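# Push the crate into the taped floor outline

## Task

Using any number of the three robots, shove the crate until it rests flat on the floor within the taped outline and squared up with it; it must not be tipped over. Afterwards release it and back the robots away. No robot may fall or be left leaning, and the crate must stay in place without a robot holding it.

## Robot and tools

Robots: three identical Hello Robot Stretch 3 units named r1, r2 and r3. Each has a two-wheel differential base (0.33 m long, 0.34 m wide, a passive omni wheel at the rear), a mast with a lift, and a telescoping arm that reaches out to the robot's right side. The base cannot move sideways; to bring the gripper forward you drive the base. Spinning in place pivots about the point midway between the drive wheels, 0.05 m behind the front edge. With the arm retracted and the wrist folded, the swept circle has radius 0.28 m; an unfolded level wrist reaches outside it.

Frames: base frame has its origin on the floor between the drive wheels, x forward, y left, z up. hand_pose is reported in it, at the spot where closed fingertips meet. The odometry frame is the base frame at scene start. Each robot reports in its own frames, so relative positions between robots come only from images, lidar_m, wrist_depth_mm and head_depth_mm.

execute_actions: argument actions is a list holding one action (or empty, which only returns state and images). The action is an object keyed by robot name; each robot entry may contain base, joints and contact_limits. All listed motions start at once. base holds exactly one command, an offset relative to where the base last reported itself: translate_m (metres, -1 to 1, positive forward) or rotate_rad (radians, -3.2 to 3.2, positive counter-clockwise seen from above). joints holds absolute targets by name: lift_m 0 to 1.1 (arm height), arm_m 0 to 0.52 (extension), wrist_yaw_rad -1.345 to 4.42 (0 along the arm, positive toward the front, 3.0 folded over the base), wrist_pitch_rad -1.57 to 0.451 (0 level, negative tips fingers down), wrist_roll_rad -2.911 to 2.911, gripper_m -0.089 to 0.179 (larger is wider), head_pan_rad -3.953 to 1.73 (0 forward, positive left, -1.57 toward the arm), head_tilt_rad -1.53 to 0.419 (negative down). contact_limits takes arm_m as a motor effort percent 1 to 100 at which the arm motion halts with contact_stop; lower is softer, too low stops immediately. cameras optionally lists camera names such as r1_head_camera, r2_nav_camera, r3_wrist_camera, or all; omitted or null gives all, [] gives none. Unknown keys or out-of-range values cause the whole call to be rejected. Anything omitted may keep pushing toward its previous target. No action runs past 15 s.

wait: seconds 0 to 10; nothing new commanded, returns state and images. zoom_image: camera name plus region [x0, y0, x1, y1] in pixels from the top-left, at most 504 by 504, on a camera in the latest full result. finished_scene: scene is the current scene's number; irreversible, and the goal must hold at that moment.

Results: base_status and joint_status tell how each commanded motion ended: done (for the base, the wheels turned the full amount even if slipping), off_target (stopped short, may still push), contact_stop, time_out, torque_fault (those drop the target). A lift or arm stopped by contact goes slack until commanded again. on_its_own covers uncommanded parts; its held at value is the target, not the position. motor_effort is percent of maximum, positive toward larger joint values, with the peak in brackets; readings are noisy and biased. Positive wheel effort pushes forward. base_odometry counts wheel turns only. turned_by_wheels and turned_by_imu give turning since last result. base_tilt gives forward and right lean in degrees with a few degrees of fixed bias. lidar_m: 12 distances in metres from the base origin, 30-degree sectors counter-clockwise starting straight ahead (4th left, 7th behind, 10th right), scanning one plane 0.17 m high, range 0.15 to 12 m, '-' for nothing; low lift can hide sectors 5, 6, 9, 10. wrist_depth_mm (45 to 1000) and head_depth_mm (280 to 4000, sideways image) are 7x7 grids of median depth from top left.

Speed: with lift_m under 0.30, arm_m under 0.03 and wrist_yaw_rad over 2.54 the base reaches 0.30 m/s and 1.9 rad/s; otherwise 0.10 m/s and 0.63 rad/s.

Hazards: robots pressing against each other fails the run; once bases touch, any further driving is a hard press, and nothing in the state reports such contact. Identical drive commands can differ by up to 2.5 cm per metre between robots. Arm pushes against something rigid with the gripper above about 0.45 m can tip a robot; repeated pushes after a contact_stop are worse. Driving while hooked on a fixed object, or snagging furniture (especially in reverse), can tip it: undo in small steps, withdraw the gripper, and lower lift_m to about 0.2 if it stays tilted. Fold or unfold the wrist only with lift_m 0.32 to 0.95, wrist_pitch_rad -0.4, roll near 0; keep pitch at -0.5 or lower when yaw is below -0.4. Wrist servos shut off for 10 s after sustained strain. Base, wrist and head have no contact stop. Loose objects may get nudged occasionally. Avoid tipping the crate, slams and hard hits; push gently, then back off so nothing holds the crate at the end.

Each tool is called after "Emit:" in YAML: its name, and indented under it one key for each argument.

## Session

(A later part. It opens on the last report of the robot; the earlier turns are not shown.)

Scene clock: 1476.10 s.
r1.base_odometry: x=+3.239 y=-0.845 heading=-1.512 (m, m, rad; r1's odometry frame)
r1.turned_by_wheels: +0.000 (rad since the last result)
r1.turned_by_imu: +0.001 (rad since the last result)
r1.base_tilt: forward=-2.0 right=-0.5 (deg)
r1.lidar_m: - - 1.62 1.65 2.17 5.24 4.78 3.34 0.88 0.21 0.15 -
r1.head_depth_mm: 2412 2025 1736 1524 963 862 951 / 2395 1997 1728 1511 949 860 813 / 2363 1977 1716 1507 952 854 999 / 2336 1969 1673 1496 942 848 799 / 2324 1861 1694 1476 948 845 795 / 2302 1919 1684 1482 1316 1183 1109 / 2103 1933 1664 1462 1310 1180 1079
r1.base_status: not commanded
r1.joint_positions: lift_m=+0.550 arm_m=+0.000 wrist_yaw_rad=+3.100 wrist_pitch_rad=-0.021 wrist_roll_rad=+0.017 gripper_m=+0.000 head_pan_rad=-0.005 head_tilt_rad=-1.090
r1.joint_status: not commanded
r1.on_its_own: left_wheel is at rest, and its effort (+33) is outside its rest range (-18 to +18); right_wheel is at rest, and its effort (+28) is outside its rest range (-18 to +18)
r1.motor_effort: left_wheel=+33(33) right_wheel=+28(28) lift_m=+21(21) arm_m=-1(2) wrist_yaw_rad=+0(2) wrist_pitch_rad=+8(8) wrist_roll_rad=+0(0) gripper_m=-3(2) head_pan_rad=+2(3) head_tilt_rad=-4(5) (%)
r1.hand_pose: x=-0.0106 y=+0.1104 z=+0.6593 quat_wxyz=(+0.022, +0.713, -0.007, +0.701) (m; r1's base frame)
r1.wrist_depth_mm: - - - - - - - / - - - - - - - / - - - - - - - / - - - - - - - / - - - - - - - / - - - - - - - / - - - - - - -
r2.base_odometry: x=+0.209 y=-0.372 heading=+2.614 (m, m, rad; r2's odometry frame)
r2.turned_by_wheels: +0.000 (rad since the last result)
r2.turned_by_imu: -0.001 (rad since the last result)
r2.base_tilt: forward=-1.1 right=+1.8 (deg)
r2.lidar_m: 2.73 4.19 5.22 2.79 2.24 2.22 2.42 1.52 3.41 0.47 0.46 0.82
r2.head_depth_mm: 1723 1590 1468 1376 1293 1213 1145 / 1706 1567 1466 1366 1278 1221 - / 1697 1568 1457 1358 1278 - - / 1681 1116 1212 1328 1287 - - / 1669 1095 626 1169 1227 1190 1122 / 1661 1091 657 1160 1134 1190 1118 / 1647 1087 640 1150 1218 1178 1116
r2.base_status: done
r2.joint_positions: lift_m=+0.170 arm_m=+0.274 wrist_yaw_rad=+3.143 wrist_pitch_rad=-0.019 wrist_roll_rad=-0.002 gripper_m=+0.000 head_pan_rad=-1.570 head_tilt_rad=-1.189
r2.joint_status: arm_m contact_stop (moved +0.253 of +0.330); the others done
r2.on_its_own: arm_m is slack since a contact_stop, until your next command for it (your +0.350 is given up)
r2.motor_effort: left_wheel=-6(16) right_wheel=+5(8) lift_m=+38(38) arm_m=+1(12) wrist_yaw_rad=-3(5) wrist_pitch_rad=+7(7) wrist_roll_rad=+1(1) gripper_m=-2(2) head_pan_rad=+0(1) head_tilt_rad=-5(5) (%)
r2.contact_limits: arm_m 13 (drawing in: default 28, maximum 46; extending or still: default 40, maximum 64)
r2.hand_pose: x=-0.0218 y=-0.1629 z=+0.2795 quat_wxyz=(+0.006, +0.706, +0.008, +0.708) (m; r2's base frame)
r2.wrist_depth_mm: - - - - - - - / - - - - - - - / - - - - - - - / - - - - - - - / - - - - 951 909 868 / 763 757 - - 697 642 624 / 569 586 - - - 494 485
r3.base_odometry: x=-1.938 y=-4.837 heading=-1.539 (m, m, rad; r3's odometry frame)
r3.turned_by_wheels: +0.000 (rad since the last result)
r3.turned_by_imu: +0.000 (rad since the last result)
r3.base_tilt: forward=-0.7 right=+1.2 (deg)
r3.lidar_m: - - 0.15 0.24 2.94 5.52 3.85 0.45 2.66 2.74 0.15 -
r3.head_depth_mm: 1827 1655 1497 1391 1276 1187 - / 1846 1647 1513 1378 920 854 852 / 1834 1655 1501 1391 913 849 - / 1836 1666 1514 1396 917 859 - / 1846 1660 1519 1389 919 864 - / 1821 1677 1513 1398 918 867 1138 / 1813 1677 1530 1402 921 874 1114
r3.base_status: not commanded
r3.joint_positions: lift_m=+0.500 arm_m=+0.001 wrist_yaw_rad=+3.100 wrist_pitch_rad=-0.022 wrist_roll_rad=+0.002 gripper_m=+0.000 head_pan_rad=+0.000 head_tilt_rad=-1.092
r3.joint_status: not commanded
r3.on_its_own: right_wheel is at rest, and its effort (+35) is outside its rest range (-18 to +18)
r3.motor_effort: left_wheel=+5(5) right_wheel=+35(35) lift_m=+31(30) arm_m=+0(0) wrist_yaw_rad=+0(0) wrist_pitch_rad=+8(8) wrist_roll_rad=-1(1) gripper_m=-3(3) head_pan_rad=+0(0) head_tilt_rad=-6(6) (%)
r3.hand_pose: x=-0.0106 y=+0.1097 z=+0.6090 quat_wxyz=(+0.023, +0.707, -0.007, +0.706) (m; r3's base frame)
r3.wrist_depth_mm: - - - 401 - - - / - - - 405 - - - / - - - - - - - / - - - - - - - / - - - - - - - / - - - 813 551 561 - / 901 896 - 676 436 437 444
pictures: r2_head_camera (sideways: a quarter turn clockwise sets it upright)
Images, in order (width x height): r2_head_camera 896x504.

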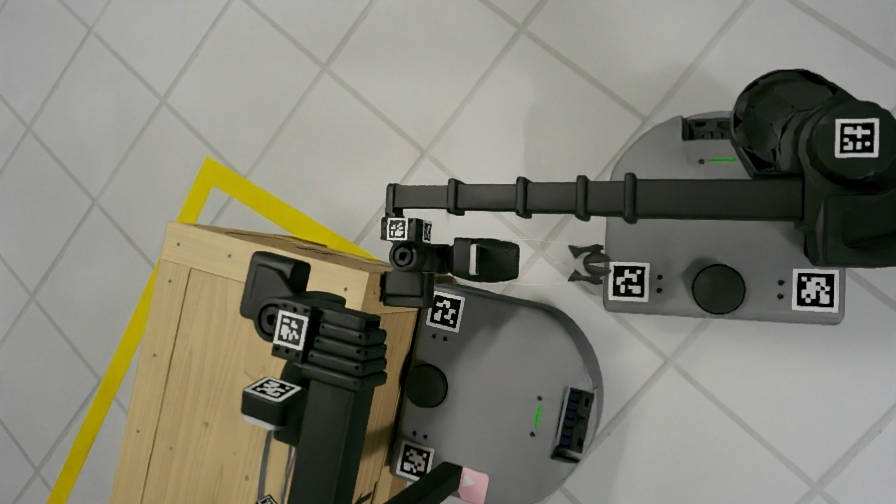

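Emit:
execute_actions:
  actions:
    - {"r2":{"joints":{"arm_m":0.41},"contact_limits":{"arm_m":100}},"r3":{"base":{"translate_m":0.15}},"r1":{"base":{"translate_m":0.10}}}
  cameras: ["r2_head_camera"]

Scene clock: 1481.70 s.
r1.base_odometry: x=+3.244 y=-0.945 heading=-1.512 (m, m, rad; r1's odometry frame)
r1.turned_by_wheels: +0.000 (rad since the last result)
r1.turned_by_imu: +0.118 (rad since the last result)
r1.base_tilt: forward=-1.9 right=-0.3 (deg)
r1.lidar_m: - - 1.62 1.71 2.45 5.33 4.21 3.22 0.89 0.23 0.15 -
r1.head_depth_mm: 2411 2020 1730 1521 959 862 951 / 2393 1994 1714 1517 955 856 814 / 2356 1984 1715 1501 946 852 1107 / 2330 1898 1697 1489 942 848 899 / 2308 1918 1678 1484 950 858 799 / 2150 1921 1680 1471 1319 1191 1110 / 1956 1901 1665 1463 1314 1181 1079
r1.base_status: translate_m off_target (by the wheels' count: +0.0998 of +0.1000)
r1.joint_positions: lift_m=+0.550 arm_m=+0.000 wrist_yaw_rad=+3.100 wrist_pitch_rad=-0.021 wrist_roll_rad=+0.017 gripper_m=+0.000 head_pan_rad=-0.005 head_tilt_rad=-1.090
r1.joint_status: not commanded
r1.on_its_own: left_wheel is at rest, and its effort (+22) is outside its rest range (-18 to +18)
r1.motor_effort: left_wheel=+22(45) right_wheel=+15(57) lift_m=+21(22) arm_m=-1(2) wrist_yaw_rad=+0(1) wrist_pitch_rad=+8(8) wrist_roll_rad=+0(0) gripper_m=-3(3) head_pan_rad=+2(2) head_tilt_rad=-4(4) (%)
r1.hand_pose: x=-0.0106 y=+0.1104 z=+0.6593 quat_wxyz=(+0.022, +0.713, -0.007, +0.701) (m; r1's base frame)
r1.wrist_depth_mm: - - - - - - - / - - - - - - - / - - - - - - - / - - - - - - - / - - - - - - - / - - - - - - - / - - - - - - -
r2.base_odometry: x=+0.209 y=-0.372 heading=+2.614 (m, m, rad; r2's odometry frame)
r2.turned_by_wheels: +0.000 (rad since the last result)
r2.turned_by_imu: -0.052 (rad since the last result)
r2.base_tilt: forward=-1.2 right=+1.8 (deg)
r2.lidar_m: 2.70 3.93 5.25 2.90 2.25 2.21 2.36 1.51 3.40 0.60 0.56 0.85
r2.head_depth_mm: 1727 1580 1470 1373 1295 1211 1144 / 1706 1578 1459 1364 1277 1221 - / 1704 1567 1465 1357 1286 - - / 1690 1536 1470 1341 1275 - - / 1673 666 1126 1184 1259 1190 1115 / 1660 698 1137 1175 1232 1180 1120 / 1652 791 1088 1169 1244 1171 1116
r2.base_status: not commanded
r2.joint_positions: lift_m=+0.170 arm_m=+0.408 wrist_yaw_rad=+3.279 wrist_pitch_rad=-0.019 wrist_roll_rad=-0.002 gripper_m=+0.000 head_pan_rad=-1.570 head_tilt_rad=-1.189
r2.joint_status: all done
r2.on_its_own: wrist_yaw_rad is held at +3.263, not at your +3.140, by its stall guard, which is not easing now; arm_m is at rest, and its effort (+29) is outside its rest range (-14 to +14); wrist_yaw_rad is at rest, and its effort (-13) is outside its rest range (-12 to +12)
r2.motor_effort: left_wheel=-11(11) right_wheel=+13(13) lift_m=+38(38) arm_m=+29(65) wrist_yaw_rad=-13(51) wrist_pitch_rad=+7(7) wrist_roll_rad=+1(1) gripper_m=-2(2) head_pan_rad=+0(0) head_tilt_rad=-5(4) (%)
r2.contact_limits: arm_m 64 (drawing in: default 28, maximum 46; extending or still: default 40, maximum 64)
r2.hand_pose: x=-0.0564 y=-0.2995 z=+0.2794 quat_wxyz=(-0.042, +0.704, +0.056, +0.707) (m; r2's base frame)
r2.wrist_depth_mm: - - - - - - - / - - - - - - - / - - - - - - - / - - - - - - - / - - - - - 899 867 / 764 729 721 - - 639 626 / 567 556 544 - - 497 486
r3.base_odometry: x=-1.933 y=-4.986 heading=-1.538 (m, m, rad; r3's odometry frame)
r3.turned_by_wheels: +0.000 (rad since the last result)
r3.turned_by_imu: +0.108 (rad since the last result)
r3.base_tilt: forward=-0.7 right=+1.2 (deg)
r3.lidar_m: - - 0.15 0.20 3.20 5.60 3.52 0.55 2.71 0.20 0.15 -
r3.head_depth_mm: 1826 1642 1516 1383 1281 1190 - / 1837 1663 1502 1387 914 847 - / 1847 1670 1508 1390 915 847 - / 1844 1668 1518 1390 916 852 - / 1821 1661 1521 1396 916 864 - / 1773 1676 1526 1394 919 862 1140 / 1863 1683 1535 1401 923 868 1098
r3.base_status: translate_m off_target (by the wheels' count: +0.1498 of +0.1500)
r3.joint_positions: lift_m=+0.500 arm_m=+0.001 wrist_yaw_rad=+3.100 wrist_pitch_rad=-0.022 wrist_roll_rad=+0.002 gripper_m=+0.000 head_pan_rad=+0.000 head_tilt_rad=-1.091
r3.joint_status: not commanded
r3.on_its_own: left_wheel is at rest, and its effort (+30) is outside its rest range (-18 to +18); right_wheel is at rest, and its effort (+26) is outside its rest range (-18 to +18)
r3.motor_effort: left_wheel=+30(86) right_wheel=+26(80) lift_m=+30(33) arm_m=+0(0) wrist_yaw_rad=+0(1) wrist_pitch_rad=+8(8) wrist_roll_rad=-1(2) gripper_m=-3(3) head_pan_rad=+0(0) head_tilt_rad=-5(6) (%)
r3.hand_pose: x=-0.0106 y=+0.1097 z=+0.6090 quat_wxyz=(+0.023, +0.707, -0.007, +0.706) (m; r3's base frame)
r3.wrist_depth_mm: - - - - - - - / - - - 359 - - - / - - - - - - - / - - - - - - - / - - - - - - - / - - - 804 557 561 - / 882 893 - 683 426 437 441
pictures: r2_head_camera (sideways: a quarter turn clockwise sets it upright)
Images, in order (width x height): r2_head_camera 896x504.

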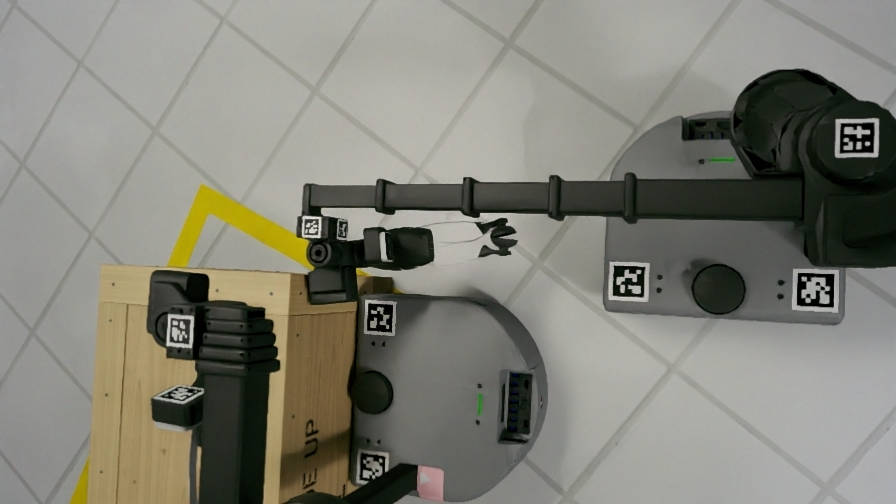

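Emit:
execute_actions:
  actions:
    - {"r2":{"joints":{"arm_m":0.37,"wrist_yaw_rad":3.14},"base":{"rotate_rad":0.05}}}
  cameras: []

Emit:
execute_actions:
  actions:
    - {"r2":{"joints":{"arm_m":0.44},"contact_limits":{"arm_m":13}}}
  cameras: ["r2_head_camera"]

Scene clock: 1485.43 s.
r1.base_odometry: x=+3.244 y=-0.945 heading=-1.512 (m, m, rad; r1's odometry frame)
r1.turned_by_wheels: +0.000 (rad since the last result)
r1.turned_by_imu: +0.001 (rad since the last result)
r1.base_tilt: forward=-1.9 right=-0.4 (deg)
r1.lidar_m: - - 1.63 1.70 2.44 5.33 4.18 3.23 0.89 0.23 0.15 -
r1.head_depth_mm: 2420 2034 1741 1531 956 863 946 / 2388 1992 1722 1514 950 858 814 / 2363 1992 1720 1496 945 855 1099 / 2339 1892 1702 1488 948 851 899 / 2289 1930 1673 1480 948 856 798 / 2130 1941 1670 1474 1320 1191 1109 / 1933 1922 1672 1457 1305 1179 1077
r1.base_status: not commanded
r1.joint_positions: lift_m=+0.550 arm_m=+0.000 wrist_yaw_rad=+3.100 wrist_pitch_rad=-0.021 wrist_roll_rad=+0.017 gripper_m=+0.000 head_pan_rad=-0.005 head_tilt_rad=-1.090
r1.joint_status: not commanded
r1.on_its_own: left_wheel is at rest, and its effort (+22) is outside its rest range (-18 to +18)
r1.motor_effort: left_wheel=+22(23) right_wheel=+15(15) lift_m=+22(21) arm_m=-1(1) wrist_yaw_rad=+1(0) wrist_pitch_rad=+8(8) wrist_roll_rad=+1(0) gripper_m=-1(3) head_pan_rad=+2(3) head_tilt_rad=-4(3) (%)
r1.hand_pose: x=-0.0106 y=+0.1104 z=+0.6593 quat_wxyz=(+0.022, +0.713, -0.007, +0.701) (m; r1's base frame)
r1.wrist_depth_mm: - - - - - - - / - - - - - - - / - - - - - - - / - - - - - - - / - - - - - - - / - - - - - - - / - - - - - - -
r2.base_odometry: x=+0.209 y=-0.372 heading=+2.664 (m, m, rad; r2's odometry frame)
r2.turned_by_wheels: +0.050 (rad since the last result)
r2.turned_by_imu: +0.032 (rad since the last result)
r2.base_tilt: forward=-1.1 right=+2.0 (deg)
r2.lidar_m: 2.73 4.10 5.24 2.82 2.24 2.21 2.39 1.51 3.41 0.60 0.56 0.88
r2.head_depth_mm: 1725 1591 1467 1379 1294 1212 1143 / 1709 1568 1463 1368 1288 1217 - / 1694 1562 1464 1364 1282 - - / 1676 1509 1433 1337 1279 - - / 1675 666 1127 1182 1261 1183 1113 / 1660 700 1151 1183 1236 1182 1120 / 1648 803 1060 1170 1244 1176 1112
r2.base_status: done
r2.joint_positions: lift_m=+0.170 arm_m=+0.370 wrist_yaw_rad=+3.142 wrist_pitch_rad=-0.019 wrist_roll_rad=-0.002 gripper_m=+0.000 head_pan_rad=-1.570 head_tilt_rad=-1.189
r2.joint_status: all done
r2.motor_effort: left_wheel=-3(24) right_wheel=+1(23) lift_m=+38(38) arm_m=-4(28) wrist_yaw_rad=-2(20) wrist_pitch_rad=+7(6) wrist_roll_rad=+1(1) gripper_m=-3(2) head_pan_rad=-1(0) head_tilt_rad=-4(5) (%)
r2.hand_pose: x=-0.0214 y=-0.2596 z=+0.2795 quat_wxyz=(+0.007, +0.706, +0.007, +0.708) (m; r2's base frame)
r2.wrist_depth_mm: - - - - - - - / - - - - - - - / - - - - - - - / - - - - - - - / - - - - 958 910 849 / 772 763 - - 693 644 616 / 566 557 - - - 499 484
r3.base_odometry: x=-1.933 y=-4.986 heading=-1.538 (m, m, rad; r3's odometry frame)
r3.turned_by_wheels: +0.000 (rad since the last result)
r3.turned_by_imu: +0.000 (rad since the last result)
r3.base_tilt: forward=-0.7 right=+1.2 (deg)
r3.lidar_m: - - 0.15 0.20 3.21 5.63 3.51 0.56 2.72 0.20 0.15 -
r3.head_depth_mm: 1836 1644 1491 1385 1278 1191 - / 1835 1646 1515 1385 908 846 - / 1839 1651 1511 1390 911 854 - / 1853 1674 1522 1395 913 856 - / 1823 1673 1515 1396 917 861 - / 1766 1676 1526 1402 922 867 1139 / 1861 1674 1531 1406 925 864 1102
r3.base_status: not commanded
r3.joint_positions: lift_m=+0.500 arm_m=+0.001 wrist_yaw_rad=+3.100 wrist_pitch_rad=-0.022 wrist_roll_rad=+0.002 gripper_m=+0.000 head_pan_rad=+0.000 head_tilt_rad=-1.091
r3.joint_status: not commanded
r3.on_its_own: left_wheel is at rest, and its effort (+31) is outside its rest range (-18 to +18); right_wheel is at rest, and its effort (+26) is outside its rest range (-18 to +18)
r3.motor_effort: left_wheel=+31(30) right_wheel=+26(26) lift_m=+31(31) arm_m=+0(0) wrist_yaw_rad=-1(1) wrist_pitch_rad=+8(7) wrist_roll_rad=-2(1) gripper_m=-3(3) head_pan_rad=+0(0) head_tilt_rad=-5(6) (%)
r3.hand_pose: x=-0.0106 y=+0.1097 z=+0.6090 quat_wxyz=(+0.023, +0.707, -0.007, +0.706) (m; r3's base frame)
r3.wrist_depth_mm: - - - - - - - / - - - 359 - - - / - - - - - - - / - - - - - - - / - - - - - - - / - - - 810 553 558 - / 890 892 - 684 429 436 442
pictures: none
No camera images: the call's "cameras" was empty. Leave "cameras" out to get every camera's image.

Scene clock: 1486.67 s.
r1.base_odometry: x=+3.244 y=-0.945 heading=-1.512 (m, m, rad; r1's odometry frame)
r1.turned_by_wheels: +0.000 (rad since the last result)
r1.turned_by_imu: +0.000 (rad since the last result)
r1.base_tilt: forward=-1.9 right=-0.4 (deg)
r1.lidar_m: - - 1.62 1.71 2.44 5.31 4.21 3.22 0.89 0.23 0.15 -
r1.head_depth_mm: 2441 2026 1727 1517 961 863 943 / 2391 1984 1717 1510 954 857 811 / 2365 1976 1705 1493 946 854 1106 / 2349 1891 1705 1501 941 851 898 / 2323 1912 1690 1476 951 857 800 / 2134 1944 1680 1470 1315 1185 1117 / 1952 1916 1663 1462 1304 1184 1082
r1.base_status: not commanded
r1.joint_positions: lift_m=+0.550 arm_m=+0.000 wrist_yaw_rad=+3.100 wrist_pitch_rad=-0.021 wrist_roll_rad=+0.017 gripper_m=+0.000 head_pan_rad=-0.005 head_tilt_rad=-1.090
r1.joint_status: not commanded
r1.on_its_own: left_wheel is at rest, and its effort (+22) is outside its rest range (-18 to +18)
r1.motor_effort: left_wheel=+22(22) right_wheel=+15(15) lift_m=+21(21) arm_m=-2(1) wrist_yaw_rad=+0(0) wrist_pitch_rad=+8(8) wrist_roll_rad=+0(0) gripper_m=-2(3) head_pan_rad=+2(2) head_tilt_rad=-5(5) (%)
r1.hand_pose: x=-0.0106 y=+0.1104 z=+0.6593 quat_wxyz=(+0.022, +0.713, -0.007, +0.701) (m; r1's base frame)
r1.wrist_depth_mm: - - - - - - - / - - - - - - - / - - - - - - - / - - - - - - - / - - - - - - - / - - - - - - - / - - - - - - -
r2.base_odometry: x=+0.209 y=-0.372 heading=+2.664 (m, m, rad; r2's odometry frame)
r2.turned_by_wheels: +0.000 (rad since the last result)
r2.turned_by_imu: +0.000 (rad since the last result)
r2.base_tilt: forward=-1.3 right=+1.9 (deg)
r2.lidar_m: 2.73 4.09 5.21 2.82 2.24 2.21 2.39 1.51 3.40 0.60 0.56 0.88
r2.head_depth_mm: 1721 1600 1470 1365 1286 1211 1142 / 1700 1581 1461 1364 1283 1217 - / 1693 1567 1464 1363 1284 - - / 1685 1509 1407 1342 1283 - - / 1687 665 1132 1184 1265 1193 1117 / 1664 701 1148 1176 1238 1183 1121 / 1661 803 1056 1177 1245 1179 1110
r2.base_status: not commanded
r2.joint_positions: lift_m=+0.170 arm_m=+0.403 wrist_yaw_rad=+3.144 wrist_pitch_rad=-0.020 wrist_roll_rad=-0.002 gripper_m=+0.000 head_pan_rad=-1.570 head_tilt_rad=-1.189
r2.joint_status: arm_m contact_stop (moved +0.033 of +0.070)
r2.on_its_own: arm_m is slack since a contact_stop, until your next command for it (your +0.440 is given up)
r2.motor_effort: left_wheel=-6(8) right_wheel=+4(7) lift_m=+38(38) arm_m=+1(12) wrist_yaw_rad=-4(5) wrist_pitch_rad=+7(7) wrist_roll_rad=+1(1) gripper_m=-1(3) head_pan_rad=+0(0) head_tilt_rad=-5(5) (%)
r2.contact_limits: arm_m 13 (drawing in: default 28, maximum 46; extending or still: default 40, maximum 64)
r2.hand_pose: x=-0.0220 y=-0.2926 z=+0.2794 quat_wxyz=(+0.006, +0.706, +0.008, +0.708) (m; r2's base frame)
r2.wrist_depth_mm: - - - - - - - / - - - - - - - / - - - - - - - / - - - - - - - / - - - - 963 887 859 / 769 746 - - 699 640 619 / 569 556 - - - 499 485
r3.base_odometry: x=-1.933 y=-4.986 heading=-1.538 (m, m, rad; r3's odometry frame)
r3.turned_by_wheels: +0.000 (rad since the last result)
r3.turned_by_imu: +0.000 (rad since the last result)
r3.base_tilt: forward=-0.7 right=+1.2 (deg)
r3.lidar_m: - - 0.15 0.20 3.21 5.60 3.53 0.56 2.71 0.20 0.15 -
r3.head_depth_mm: 1824 1645 1498 1380 1279 1189 - / 1832 1655 1502 1384 912 848 - / 1842 1659 1520 1382 914 851 - / 1846 1670 1519 1387 916 851 - / 1833 1677 1518 1397 918 863 - / 1768 1680 1526 1399 921 862 1145 / 1869 1688 1532 1404 927 864 1095
r3.base_status: not commanded
r3.joint_positions: lift_m=+0.500 arm_m=+0.001 wrist_yaw_rad=+3.100 wrist_pitch_rad=-0.022 wrist_roll_rad=+0.002 gripper_m=+0.000 head_pan_rad=+0.000 head_tilt_rad=-1.091
r3.joint_status: not commanded
r3.on_its_own: left_wheel is at rest, and its effort (+30) is outside its rest range (-18 to +18); right_wheel is at rest, and its effort (+25) is outside its rest range (-18 to +18)
r3.motor_effort: left_wheel=+30(30) right_wheel=+25(26) lift_m=+31(31) arm_m=+0(0) wrist_yaw_rad=+0(0) wrist_pitch_rad=+7(8) wrist_roll_rad=-1(2) gripper_m=-3(3) head_pan_rad=+0(0) head_tilt_rad=-7(5) (%)
r3.hand_pose: x=-0.0106 y=+0.1097 z=+0.6090 quat_wxyz=(+0.023, +0.707, -0.007, +0.706) (m; r3's base frame)
r3.wrist_depth_mm: - - - - - - - / - - - 360 - - - / - - - - - - - / - - - - - - - / - - - - - - - / - - - 810 549 557 - / 875 890 - 681 426 436 449
pictures: r2_head_camera (sideways: a quarter turn clockwise sets it upright)
Images, in order (width x height): r2_head_camera 896x504.

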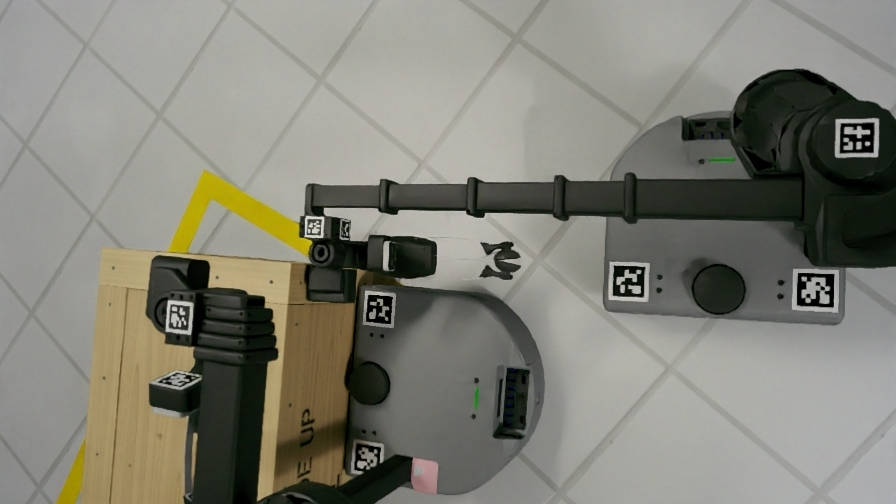

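Emit:
execute_actions:
  actions:
    - {"r2":{"joints":{"arm_m":0.52},"contact_limits":{"arm_m":100}},"r3":{"base":{"translate_m":0.13}},"r1":{"base":{"translate_m":0.09}}}
  cameras: []

Emit:
execute_actions:
  actions:
    - {"r2":{"joints":{"arm_m":0.02,"wrist_yaw_rad":3.1}},"r3":{"base":{"translate_m":-0.12},"joints":{"wrist_pitch_rad":-0.4}}}
  cameras: ["r2_head_camera","r1_head_camera","r3_head_camera","r2_nav_camera"]

Scene clock: 1491.97 s.
r1.base_odometry: x=+3.250 y=-1.034 heading=-1.511 (m, m, rad; r1's odometry frame)
r1.turned_by_wheels: +0.000 (rad since the last result)
r1.turned_by_imu: +0.113 (rad since the last result)
r1.base_tilt: forward=-2.1 right=-0.5 (deg)
r1.lidar_m: - - 1.64 1.78 2.81 5.32 3.86 0.92 0.90 0.23 0.15 -
r1.head_depth_mm: 2408 2034 1722 1517 961 865 917 / 2393 2003 1722 1509 951 859 812 / 2369 1905 1714 1505 947 859 1104 / 2284 1918 1707 1494 940 847 897 / 2166 1937 1680 1484 949 853 798 / 1982 1944 1671 1481 1314 1187 1107 / 1781 1889 1677 1461 1302 1187 1079
r1.base_status: translate_m off_target (by the wheels' count: +0.0898 of +0.0900)
r1.joint_positions: lift_m=+0.550 arm_m=+0.000 wrist_yaw_rad=+3.100 wrist_pitch_rad=-0.021 wrist_roll_rad=+0.017 gripper_m=+0.000 head_pan_rad=-0.005 head_tilt_rad=-1.090
r1.joint_status: not commanded
r1.on_its_own: left_wheel is at rest, and its effort (+20) is outside its rest range (-18 to +18)
r1.motor_effort: left_wheel=+20(43) right_wheel=+14(58) lift_m=+21(21) arm_m=-1(1) wrist_yaw_rad=+0(0) wrist_pitch_rad=+8(8) wrist_roll_rad=+0(0) gripper_m=-3(2) head_pan_rad=+2(2) head_tilt_rad=-4(4) (%)
r1.hand_pose: x=-0.0106 y=+0.1104 z=+0.6593 quat_wxyz=(+0.022, +0.713, -0.007, +0.701) (m; r1's base frame)
r1.wrist_depth_mm: - - - - - - - / - - - - - - - / - - - - - - - / - - - - - - - / - - - - - - - / - - - - - - - / - - - - - - -
r2.base_odometry: x=+0.209 y=-0.372 heading=+2.663 (m, m, rad; r2's odometry frame)
r2.turned_by_wheels: +0.000 (rad since the last result)
r2.turned_by_imu: -0.022 (rad since the last result)
r2.base_tilt: forward=-1.3 right=+1.8 (deg)
r2.lidar_m: 2.71 4.03 5.21 2.86 2.24 2.21 2.37 1.50 3.40 0.70 0.63 0.90
r2.head_depth_mm: 1725 1586 1469 1373 1287 1203 1144 / 1707 1574 1460 1365 1288 1217 - / 1693 1559 1454 1351 1284 - - / 1687 1537 1402 1349 1278 - - / 1190 1072 1227 1209 1264 1191 1117 / 1176 1066 1225 1201 1261 1183 1119 / 1174 681 1188 1300 1253 1172 1112
r2.base_status: not commanded
r2.joint_positions: lift_m=+0.170 arm_m=+0.518 wrist_yaw_rad=+3.251 wrist_pitch_rad=-0.020 wrist_roll_rad=-0.002 gripper_m=+0.000 head_pan_rad=-1.570 head_tilt_rad=-1.189
r2.joint_status: all done
r2.on_its_own: wrist_yaw_rad is held at +3.237, not at your +3.140, by its stall guard, which is not easing now; arm_m is at rest, and its effort (+25) is outside its rest range (-14 to +14)
r2.motor_effort: left_wheel=-10(12) right_wheel=+9(11) lift_m=+38(38) arm_m=+25(64) wrist_yaw_rad=-12(75) wrist_pitch_rad=+7(7) wrist_roll_rad=+1(1) gripper_m=-1(2) head_pan_rad=+0(0) head_tilt_rad=-4(4) (%)
r2.contact_limits: arm_m 64 (drawing in: default 28, maximum 46; extending or still: default 40, maximum 64)
r2.hand_pose: x=-0.0492 y=-0.4084 z=+0.2793 quat_wxyz=(-0.031, +0.705, +0.046, +0.707) (m; r2's base frame)
r2.wrist_depth_mm: - - - - - - - / - - - - - - - / - - - - - - - / - - - - - - - / - - - - 939 916 872 / 779 738 725 - 653 642 618 / 573 555 535 - - 499 485
r3.base_odometry: x=-1.929 y=-5.116 heading=-1.538 (m, m, rad; r3's odometry frame)
r3.turned_by_wheels: +0.001 (rad since the last result)
r3.turned_by_imu: +0.111 (rad since the last result)
r3.base_tilt: forward=-0.8 right=+1.3 (deg)
r3.lidar_m: - - 0.15 0.20 3.63 5.62 0.64 0.66 2.77 0.20 0.15 -
r3.head_depth_mm: 1841 1653 1506 1384 1263 1179 - / 1841 1644 1517 1381 909 850 - / 1838 1653 1508 1388 913 852 - / 1826 1670 1516 1390 912 859 - / 1767 1663 1536 1393 918 863 - / 1861 1677 1521 1396 925 864 1141 / 1872 1679 1530 1407 921 865 1056
r3.base_status: translate_m off_target (by the wheels' count: +0.1296 of +0.1300)
r3.joint_positions: lift_m=+0.500 arm_m=+0.001 wrist_yaw_rad=+3.100 wrist_pitch_rad=-0.022 wrist_roll_rad=+0.002 gripper_m=+0.000 head_pan_rad=+0.000 head_tilt_rad=-1.092
r3.joint_status: not commanded
r3.on_its_own: left_wheel is at rest, and its effort (+55) is outside its rest range (-18 to +18); right_wheel is at rest, and its effort (+48) is outside its rest range (-18 to +18)
r3.motor_effort: left_wheel=+55(71) right_wheel=+48(93) lift_m=+31(34) arm_m=+0(0) wrist_yaw_rad=-1(1) wrist_pitch_rad=+7(9) wrist_roll_rad=-1(1) gripper_m=-3(3) head_pan_rad=+0(0) head_tilt_rad=-6(6) (%)
r3.hand_pose: x=-0.0106 y=+0.1097 z=+0.6090 quat_wxyz=(+0.023, +0.707, -0.007, +0.706) (m; r3's base frame)
r3.wrist_depth_mm: - - - - - - - / - - - 348 - - - / - - - - - - - / - - - - - - - / - - - - - - - / - - - 805 552 559 - / 884 904 - 677 427 435 444
pictures: none
No camera images: the call's "cameras" was empty. Leave "cameras" out to get every camera's image.

Scene clock: 1496.83 s.
r1.base_odometry: x=+3.250 y=-1.034 heading=-1.511 (m, m, rad; r1's odometry frame)
r1.turned_by_wheels: +0.000 (rad since the last result)
r1.turned_by_imu: +0.001 (rad since the last result)
r1.base_tilt: forward=-1.9 right=-0.5 (deg)
r1.lidar_m: - - 1.63 1.78 2.80 5.33 3.90 0.92 0.40 0.23 0.15 -
r1.head_depth_mm: 2420 2011 1727 1525 961 864 1039 / 2407 1996 1727 1513 952 859 813 / 2380 1899 1699 1502 946 855 1108 / 2321 1923 1686 1490 942 850 897 / 2163 1960 1684 1488 949 856 798 / 1966 1955 1672 1469 1313 1194 1110 / 1769 1888 1670 1468 1305 1181 1082
r1.base_status: not commanded
r1.joint_positions: lift_m=+0.550 arm_m=+0.000 wrist_yaw_rad=+3.100 wrist_pitch_rad=-0.021 wrist_roll_rad=+0.017 gripper_m=+0.000 head_pan_rad=-0.005 head_tilt_rad=-1.090
r1.joint_status: not commanded
r1.motor_effort: left_wheel=+18(19) right_wheel=+14(14) lift_m=+21(21) arm_m=-2(2) wrist_yaw_rad=+0(0) wrist_pitch_rad=+8(8) wrist_roll_rad=+0(0) gripper_m=-2(2) head_pan_rad=+2(2) head_tilt_rad=-4(5) (%)
r1.hand_pose: x=-0.0106 y=+0.1104 z=+0.6593 quat_wxyz=(+0.022, +0.713, -0.007, +0.701) (m; r1's base frame)
r1.wrist_depth_mm: - - - - - - - / - - - - - - - / - - - - - - - / - - - - - - - / - - - - - - - / - - - - - - - / - - - - - - -
r2.base_odometry: x=+0.209 y=-0.372 heading=+2.664 (m, m, rad; r2's odometry frame)
r2.turned_by_wheels: +0.001 (rad since the last result)
r2.turned_by_imu: +0.000 (rad since the last result)
r2.base_tilt: forward=-1.2 right=+1.7 (deg)
r2.lidar_m: 2.71 4.01 5.23 2.86 2.24 2.21 2.37 1.50 3.40 0.71 0.52 0.90
r2.head_depth_mm: 1724 1589 1469 1371 1291 1214 1140 / 1702 1575 1464 1367 1278 1222 - / 1703 1567 1456 1354 1288 - - / 1695 1522 1428 1349 1295 - - / 1181 662 1270 1176 1245 1193 1121 / 1174 1090 1253 1170 1229 1184 1123 / 1176 1086 659 1154 1238 1177 1113
r2.base_status: not commanded
r2.joint_positions: lift_m=+0.170 arm_m=+0.020 wrist_yaw_rad=+3.102 wrist_pitch_rad=-0.020 wrist_roll_rad=-0.002 gripper_m=+0.000 head_pan_rad=-1.570 head_tilt_rad=-1.189
r2.joint_status: all done
r2.motor_effort: left_wheel=+1(16) right_wheel=-1(16) lift_m=+38(38) arm_m=-4(20) wrist_yaw_rad=-1(28) wrist_pitch_rad=+7(7) wrist_roll_rad=+1(1) gripper_m=-2(2) head_pan_rad=+0(0) head_tilt_rad=-4(5) (%)
r2.hand_pose: x=-0.0111 y=+0.0902 z=+0.2793 quat_wxyz=(+0.021, +0.706, -0.007, +0.708) (m; r2's base frame)
r2.wrist_depth_mm: - - - - - - - / - - - - - - - / - - - - - - - / - - - - - - - / - - - - 944 884 858 / 769 735 717 611 663 635 622 / 566 550 545 539 514 498 484
r3.base_odometry: x=-1.933 y=-4.996 heading=-1.537 (m, m, rad; r3's odometry frame)
r3.turned_by_wheels: +0.000 (rad since the last result)
r3.turned_by_imu: -0.001 (rad since the last result)
r3.base_tilt: forward=-0.7 right=+1.2 (deg)
r3.lidar_m: 0.17 0.18 0.24 0.50 3.79 5.59 0.52 0.52 2.68 1.44 0.24 0.18
r3.head_depth_mm: 1815 1650 1503 1383 1261 1186 - / 1825 1659 1512 986 910 1164 - / 1840 1665 1517 989 910 1168 - / 1822 1658 1504 990 914 1172 - / 1783 1663 1509 995 916 1173 - / 1858 1678 1521 994 923 1172 1132 / 1862 1685 1522 1001 923 1062 1107
r3.base_status: done
r3.joint_positions: lift_m=+0.500 arm_m=+0.001 wrist_yaw_rad=+3.100 wrist_pitch_rad=-0.414 wrist_roll_rad=+0.002 gripper_m=+0.000 head_pan_rad=+0.000 head_tilt_rad=-1.092
r3.joint_status: all done
r3.motor_effort: left_wheel=+0(46) right_wheel=+1(46) lift_m=+31(31) arm_m=+0(0) wrist_yaw_rad=+0(0) wrist_pitch_rad=+5(7) wrist_roll_rad=-1(2) gripper_m=-3(3) head_pan_rad=+0(0) head_tilt_rad=-6(5) (%)
r3.hand_pose: x=-0.0118 y=+0.0790 z=+0.5135 quat_wxyz=(+0.160, +0.695, +0.131, +0.688) (m; r3's base frame)
r3.wrist_depth_mm: - - - - - - - / - - - - - - - / - - - - 667 561 566 / - - - 778 666 440 447 / 817 832 837 - 585 375 365 / 714 725 717 680 560 328 311 / 619 636 630 627 622 326 269
pictures: r1_head_camera (sideways: a quarter turn clockwise sets it upright), r2_head_camera (sideways: a quarter turn clockwise sets it upright), r2_nav_camera (sideways: a quarter turn counterclockwise sets it upright), r3_head_camera (sideways: a quarter turn clockwise sets it upright)
Images, in order (width x height): r1_head_camera 896x504, r2_head_camera 896x504, r2_nav_camera 672x504, r3_head_camera 896x504.

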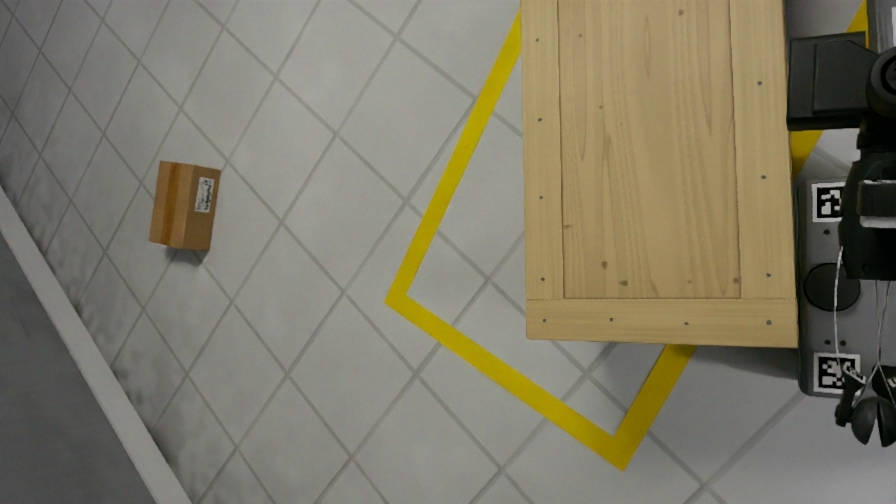

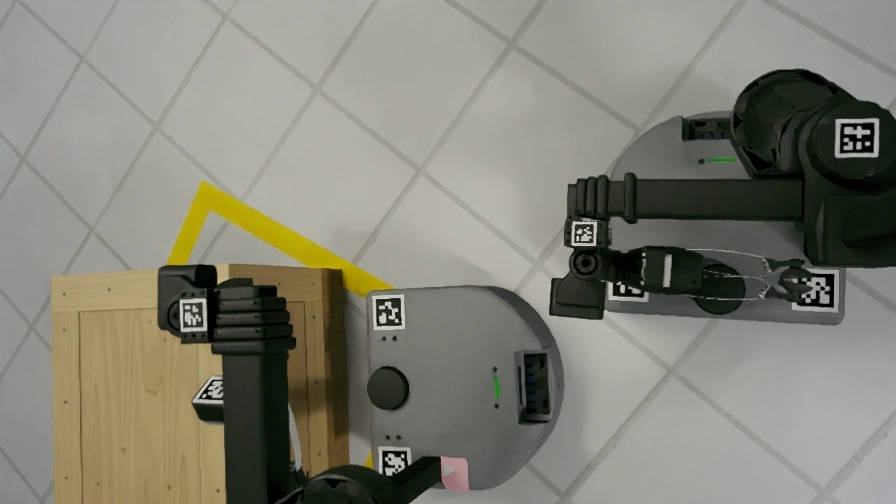

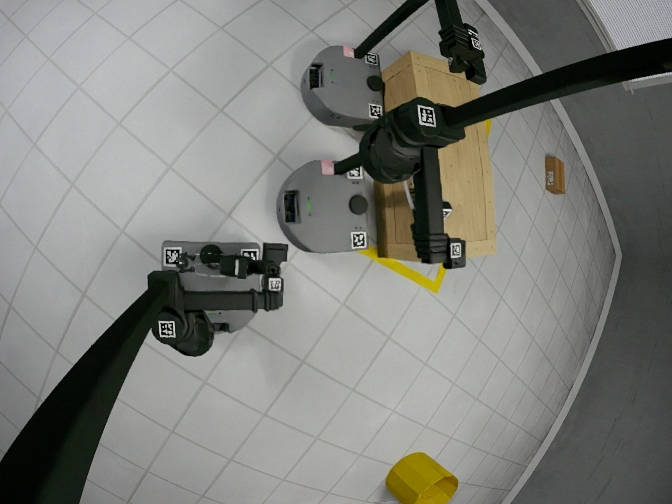

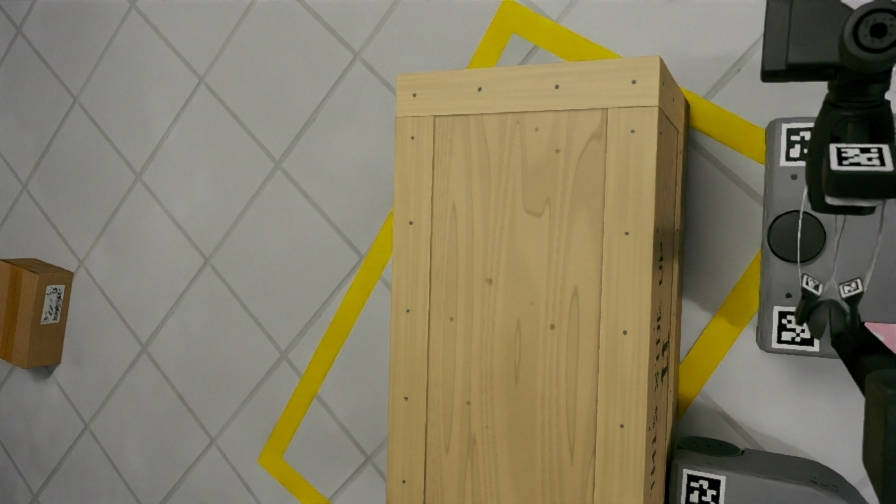

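Emit:
execute_actions:
  actions: []

Scene clock: 1502.97 s.
r1.base_odometry: x=+3.250 y=-1.034 heading=-1.511 (m, m, rad; r1's odometry frame)
r1.turned_by_wheels: +0.000 (rad since the last result)
r1.turned_by_imu: +0.001 (rad since the last result)
r1.base_tilt: forward=-2.0 right=-0.5 (deg)
r1.lidar_m: - - 1.64 1.78 2.80 5.37 3.88 0.92 0.40 0.23 0.15 -
r1.head_depth_mm: 2436 2002 1733 1518 959 861 1037 / 2400 1998 1717 1516 957 855 814 / 2401 1888 1711 1502 948 855 1105 / 2308 1920 1700 1493 943 851 896 / 2157 1940 1681 1482 952 856 800 / 1988 1931 1678 1472 1312 1188 1108 / 1767 1877 1669 1463 1313 1181 1079
r1.base_status: not commanded
r1.joint_positions: lift_m=+0.550 arm_m=+0.000 wrist_yaw_rad=+3.100 wrist_pitch_rad=-0.021 wrist_roll_rad=+0.017 gripper_m=+0.000 head_pan_rad=-0.005 head_tilt_rad=-1.090
r1.joint_status: not commanded
r1.motor_effort: left_wheel=+18(19) right_wheel=+14(14) lift_m=+21(21) arm_m=-1(2) wrist_yaw_rad=+1(0) wrist_pitch_rad=+8(8) wrist_roll_rad=+0(0) gripper_m=-3(2) head_pan_rad=+2(2) head_tilt_rad=-4(5) (%)
r1.hand_pose: x=-0.0106 y=+0.1104 z=+0.6593 quat_wxyz=(+0.022, +0.713, -0.007, +0.701) (m; r1's base frame)
r1.wrist_depth_mm: - - - - - - - / - - - - - - - / - - - - - - - / - - - - - - - / - - - - - - - / - - - - - - - / - - - - - - -
r2.base_odometry: x=+0.209 y=-0.372 heading=+2.664 (m, m, rad; r2's odometry frame)
r2.turned_by_wheels: +0.000 (rad since the last result)
r2.turned_by_imu: -0.001 (rad since the last result)
r2.base_tilt: forward=-1.1 right=+1.8 (deg)
r2.lidar_m: 2.72 4.01 5.23 2.85 2.25 2.21 2.36 1.51 3.41 0.71 0.52 0.90
r2.head_depth_mm: 1725 1590 1476 1378 1292 1213 1140 / 1699 1577 1461 1361 1283 1217 - / 1685 1560 1456 1360 1290 - - / 1674 1519 1430 1353 1293 - - / 1185 662 1268 1178 1239 1188 1114 / 1174 1089 1254 1173 1224 1185 1120 / 1174 1083 659 1154 1241 1176 1115
r2.base_status: not commanded
r2.joint_positions: lift_m=+0.170 arm_m=+0.020 wrist_yaw_rad=+3.102 wrist_pitch_rad=-0.020 wrist_roll_rad=-0.002 gripper_m=+0.000 head_pan_rad=-1.570 head_tilt_rad=-1.189
r2.joint_status: all done
r2.motor_effort: left_wheel=+0(16) right_wheel=+0(16) lift_m=+38(38) arm_m=-4(20) wrist_yaw_rad=-1(28) wrist_pitch_rad=+7(7) wrist_roll_rad=+1(1) gripper_m=-2(2) head_pan_rad=+0(0) head_tilt_rad=-5(5) (%)
r2.hand_pose: x=-0.0111 y=+0.0902 z=+0.2793 quat_wxyz=(+0.021, +0.706, -0.007, +0.708) (m; r2's base frame)
r2.wrist_depth_mm: - - - - - - - / - - - - - - - / - - - - - - - / - - - - - - - / - - - - 959 902 860 / 769 735 722 613 658 642 619 / 565 554 543 540 511 498 485
r3.base_odometry: x=-1.933 y=-4.996 heading=-1.537 (m, m, rad; r3's odometry frame)
r3.turned_by_wheels: +0.000 (rad since the last result)
r3.turned_by_imu: +0.000 (rad since the last result)
r3.base_tilt: forward=-0.7 right=+1.2 (deg)
r3.lidar_m: 0.17 0.18 0.24 0.50 3.78 5.57 0.52 0.52 2.69 1.44 0.24 0.18
r3.head_depth_mm: 1821 1644 1505 1382 1263 1191 - / 1837 1658 1516 987 914 1168 - / 1850 1653 1508 987 916 1171 - / 1816 1663 1519 989 918 1173 - / 1788 1660 1529 993 916 1179 - / 1841 1674 1523 997 921 1175 1138 / 1854 1675 1512 1001 923 1063 1104
r3.base_status: done
r3.joint_positions: lift_m=+0.500 arm_m=+0.001 wrist_yaw_rad=+3.100 wrist_pitch_rad=-0.414 wrist_roll_rad=+0.002 gripper_m=+0.000 head_pan_rad=+0.000 head_tilt_rad=-1.092
r3.joint_status: all done
r3.motor_effort: left_wheel=+1(46) right_wheel=+1(46) lift_m=+30(31) arm_m=+0(0) wrist_yaw_rad=+0(0) wrist_pitch_rad=+5(7) wrist_roll_rad=-1(2) gripper_m=-3(3) head_pan_rad=+0(0) head_tilt_rad=-6(5) (%)
r3.hand_pose: x=-0.0118 y=+0.0790 z=+0.5135 quat_wxyz=(+0.160, +0.695, +0.131, +0.688) (m; r3's base frame)
r3.wrist_depth_mm: - - - - - - - / - - - - - - - / - - - - 667 565 560 / - - - 768 670 439 445 / 847 841 847 - 594 376 367 / 714 722 730 686 566 329 312 / 624 630 629 641 620 325 270
pictures: r1_head_camera (sideways: a quarter turn clockwise sets it upright), r1_nav_camera (sideways: a quarter turn counterclockwise sets it upright), r1_wrist_camera, r2_head_camera (sideways: a quarter turn clockwise sets it upright), r2_nav_camera (sideways: a quarter turn counterclockwise sets it upright), r2_wrist_camera, r3_head_camera (sideways: a quarter turn clockwise sets it upright), r3_nav_camera (sideways: a quarter turn counterclockwise sets it upright), r3_wrist_camera
Images, in order (width x height): r1_head_camera 896x504, r1_nav_camera 672x504, r1_wrist_camera 644x364, r2_head_camera 896x504, r2_nav_camera 672x504, r2_wrist_camera 644x364, r3_head_camera 896x504, r3_nav_camera 672x504, r3_wrist_camera 644x364.

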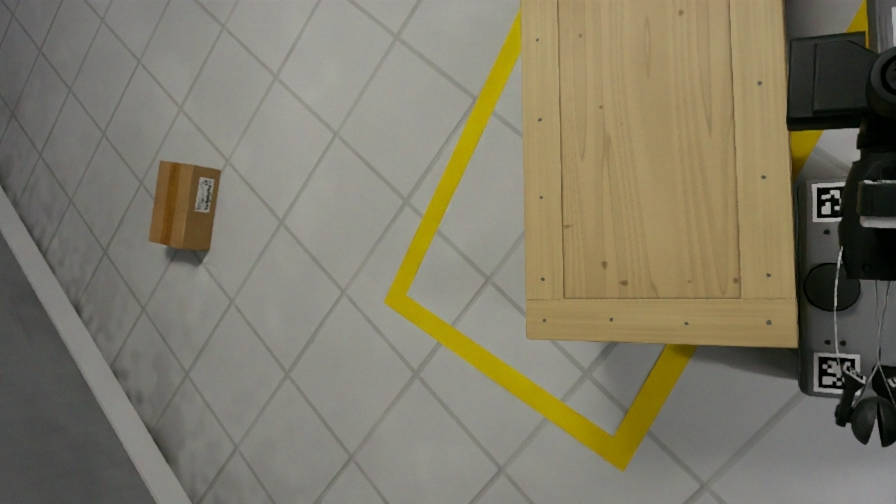

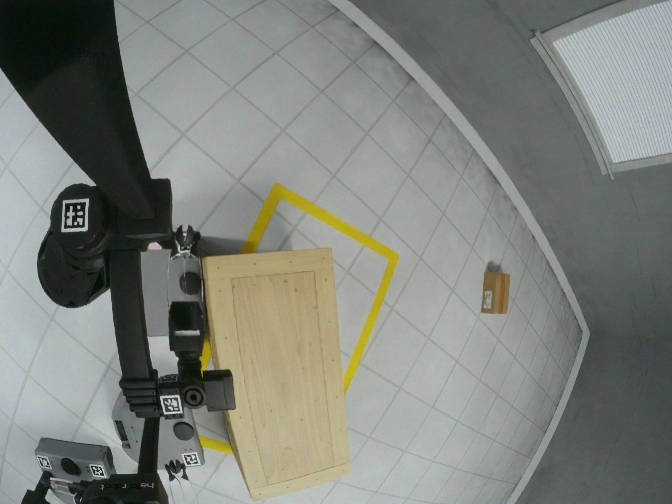

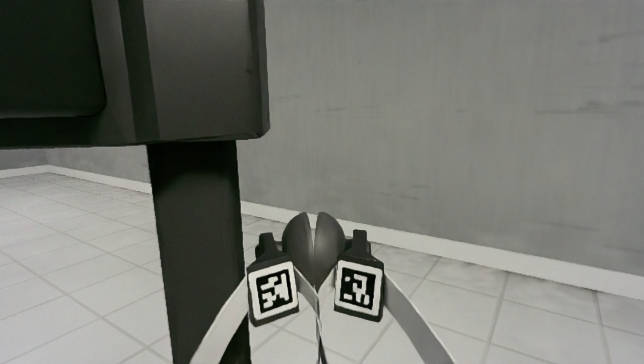

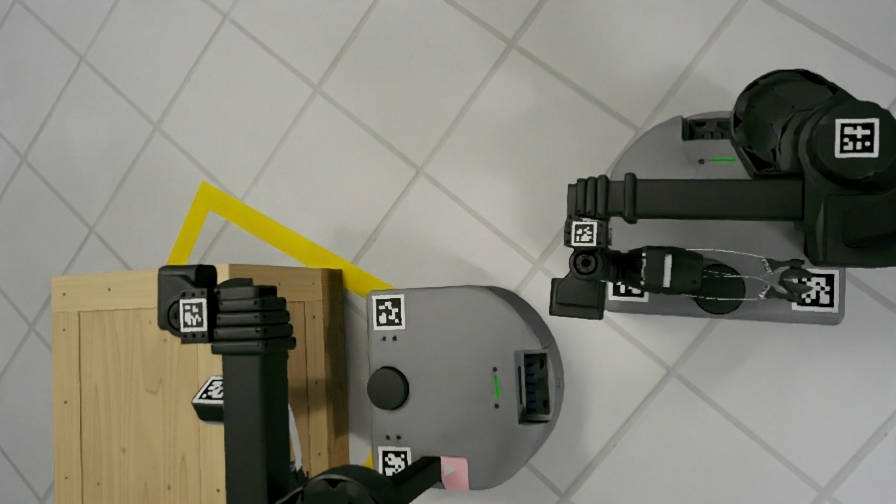

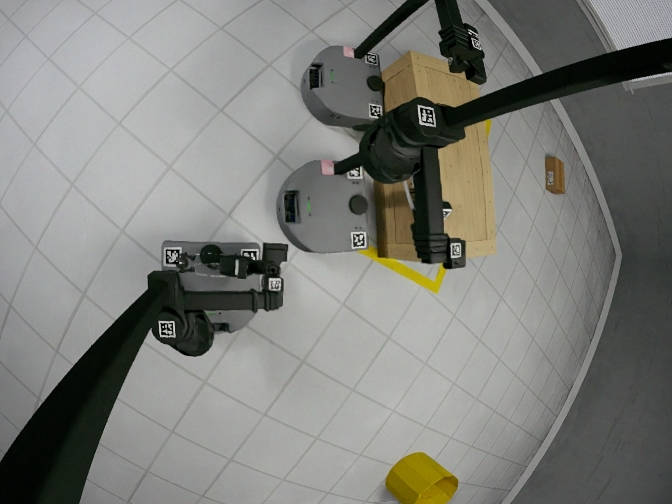

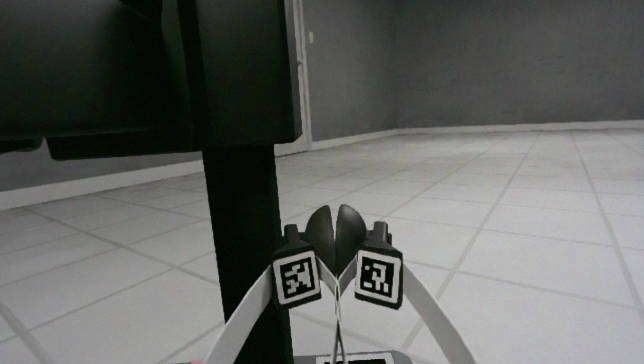

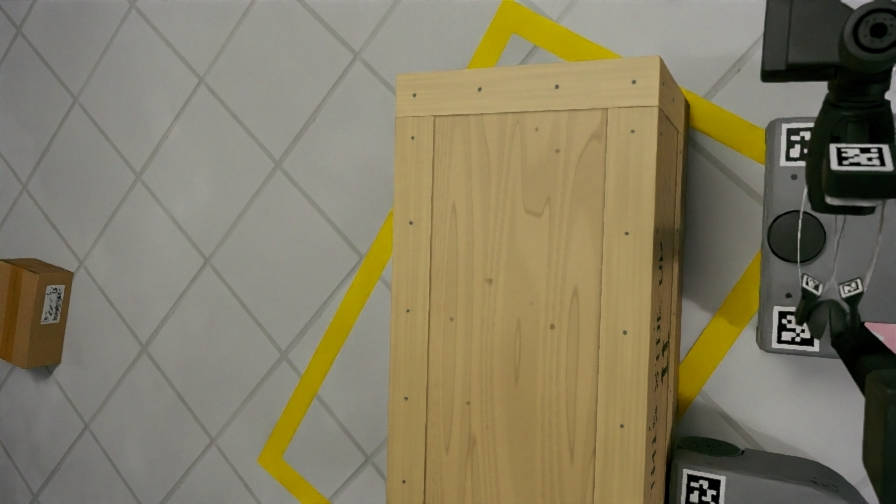

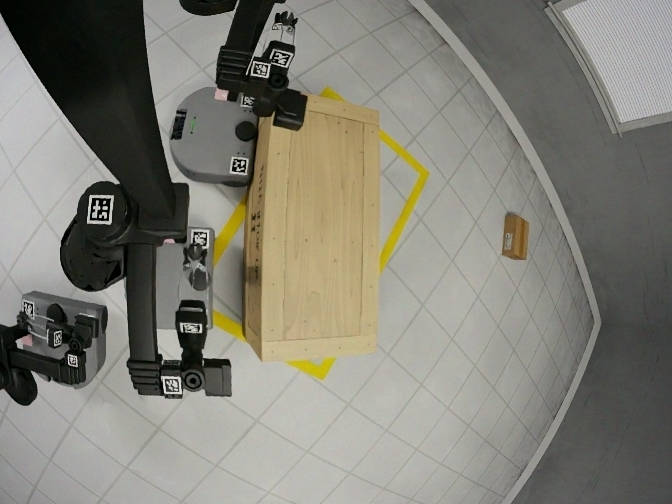

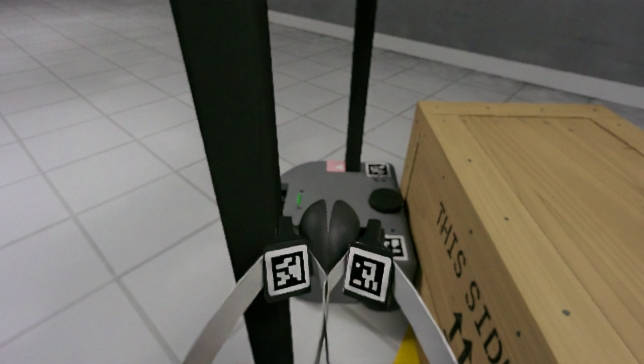

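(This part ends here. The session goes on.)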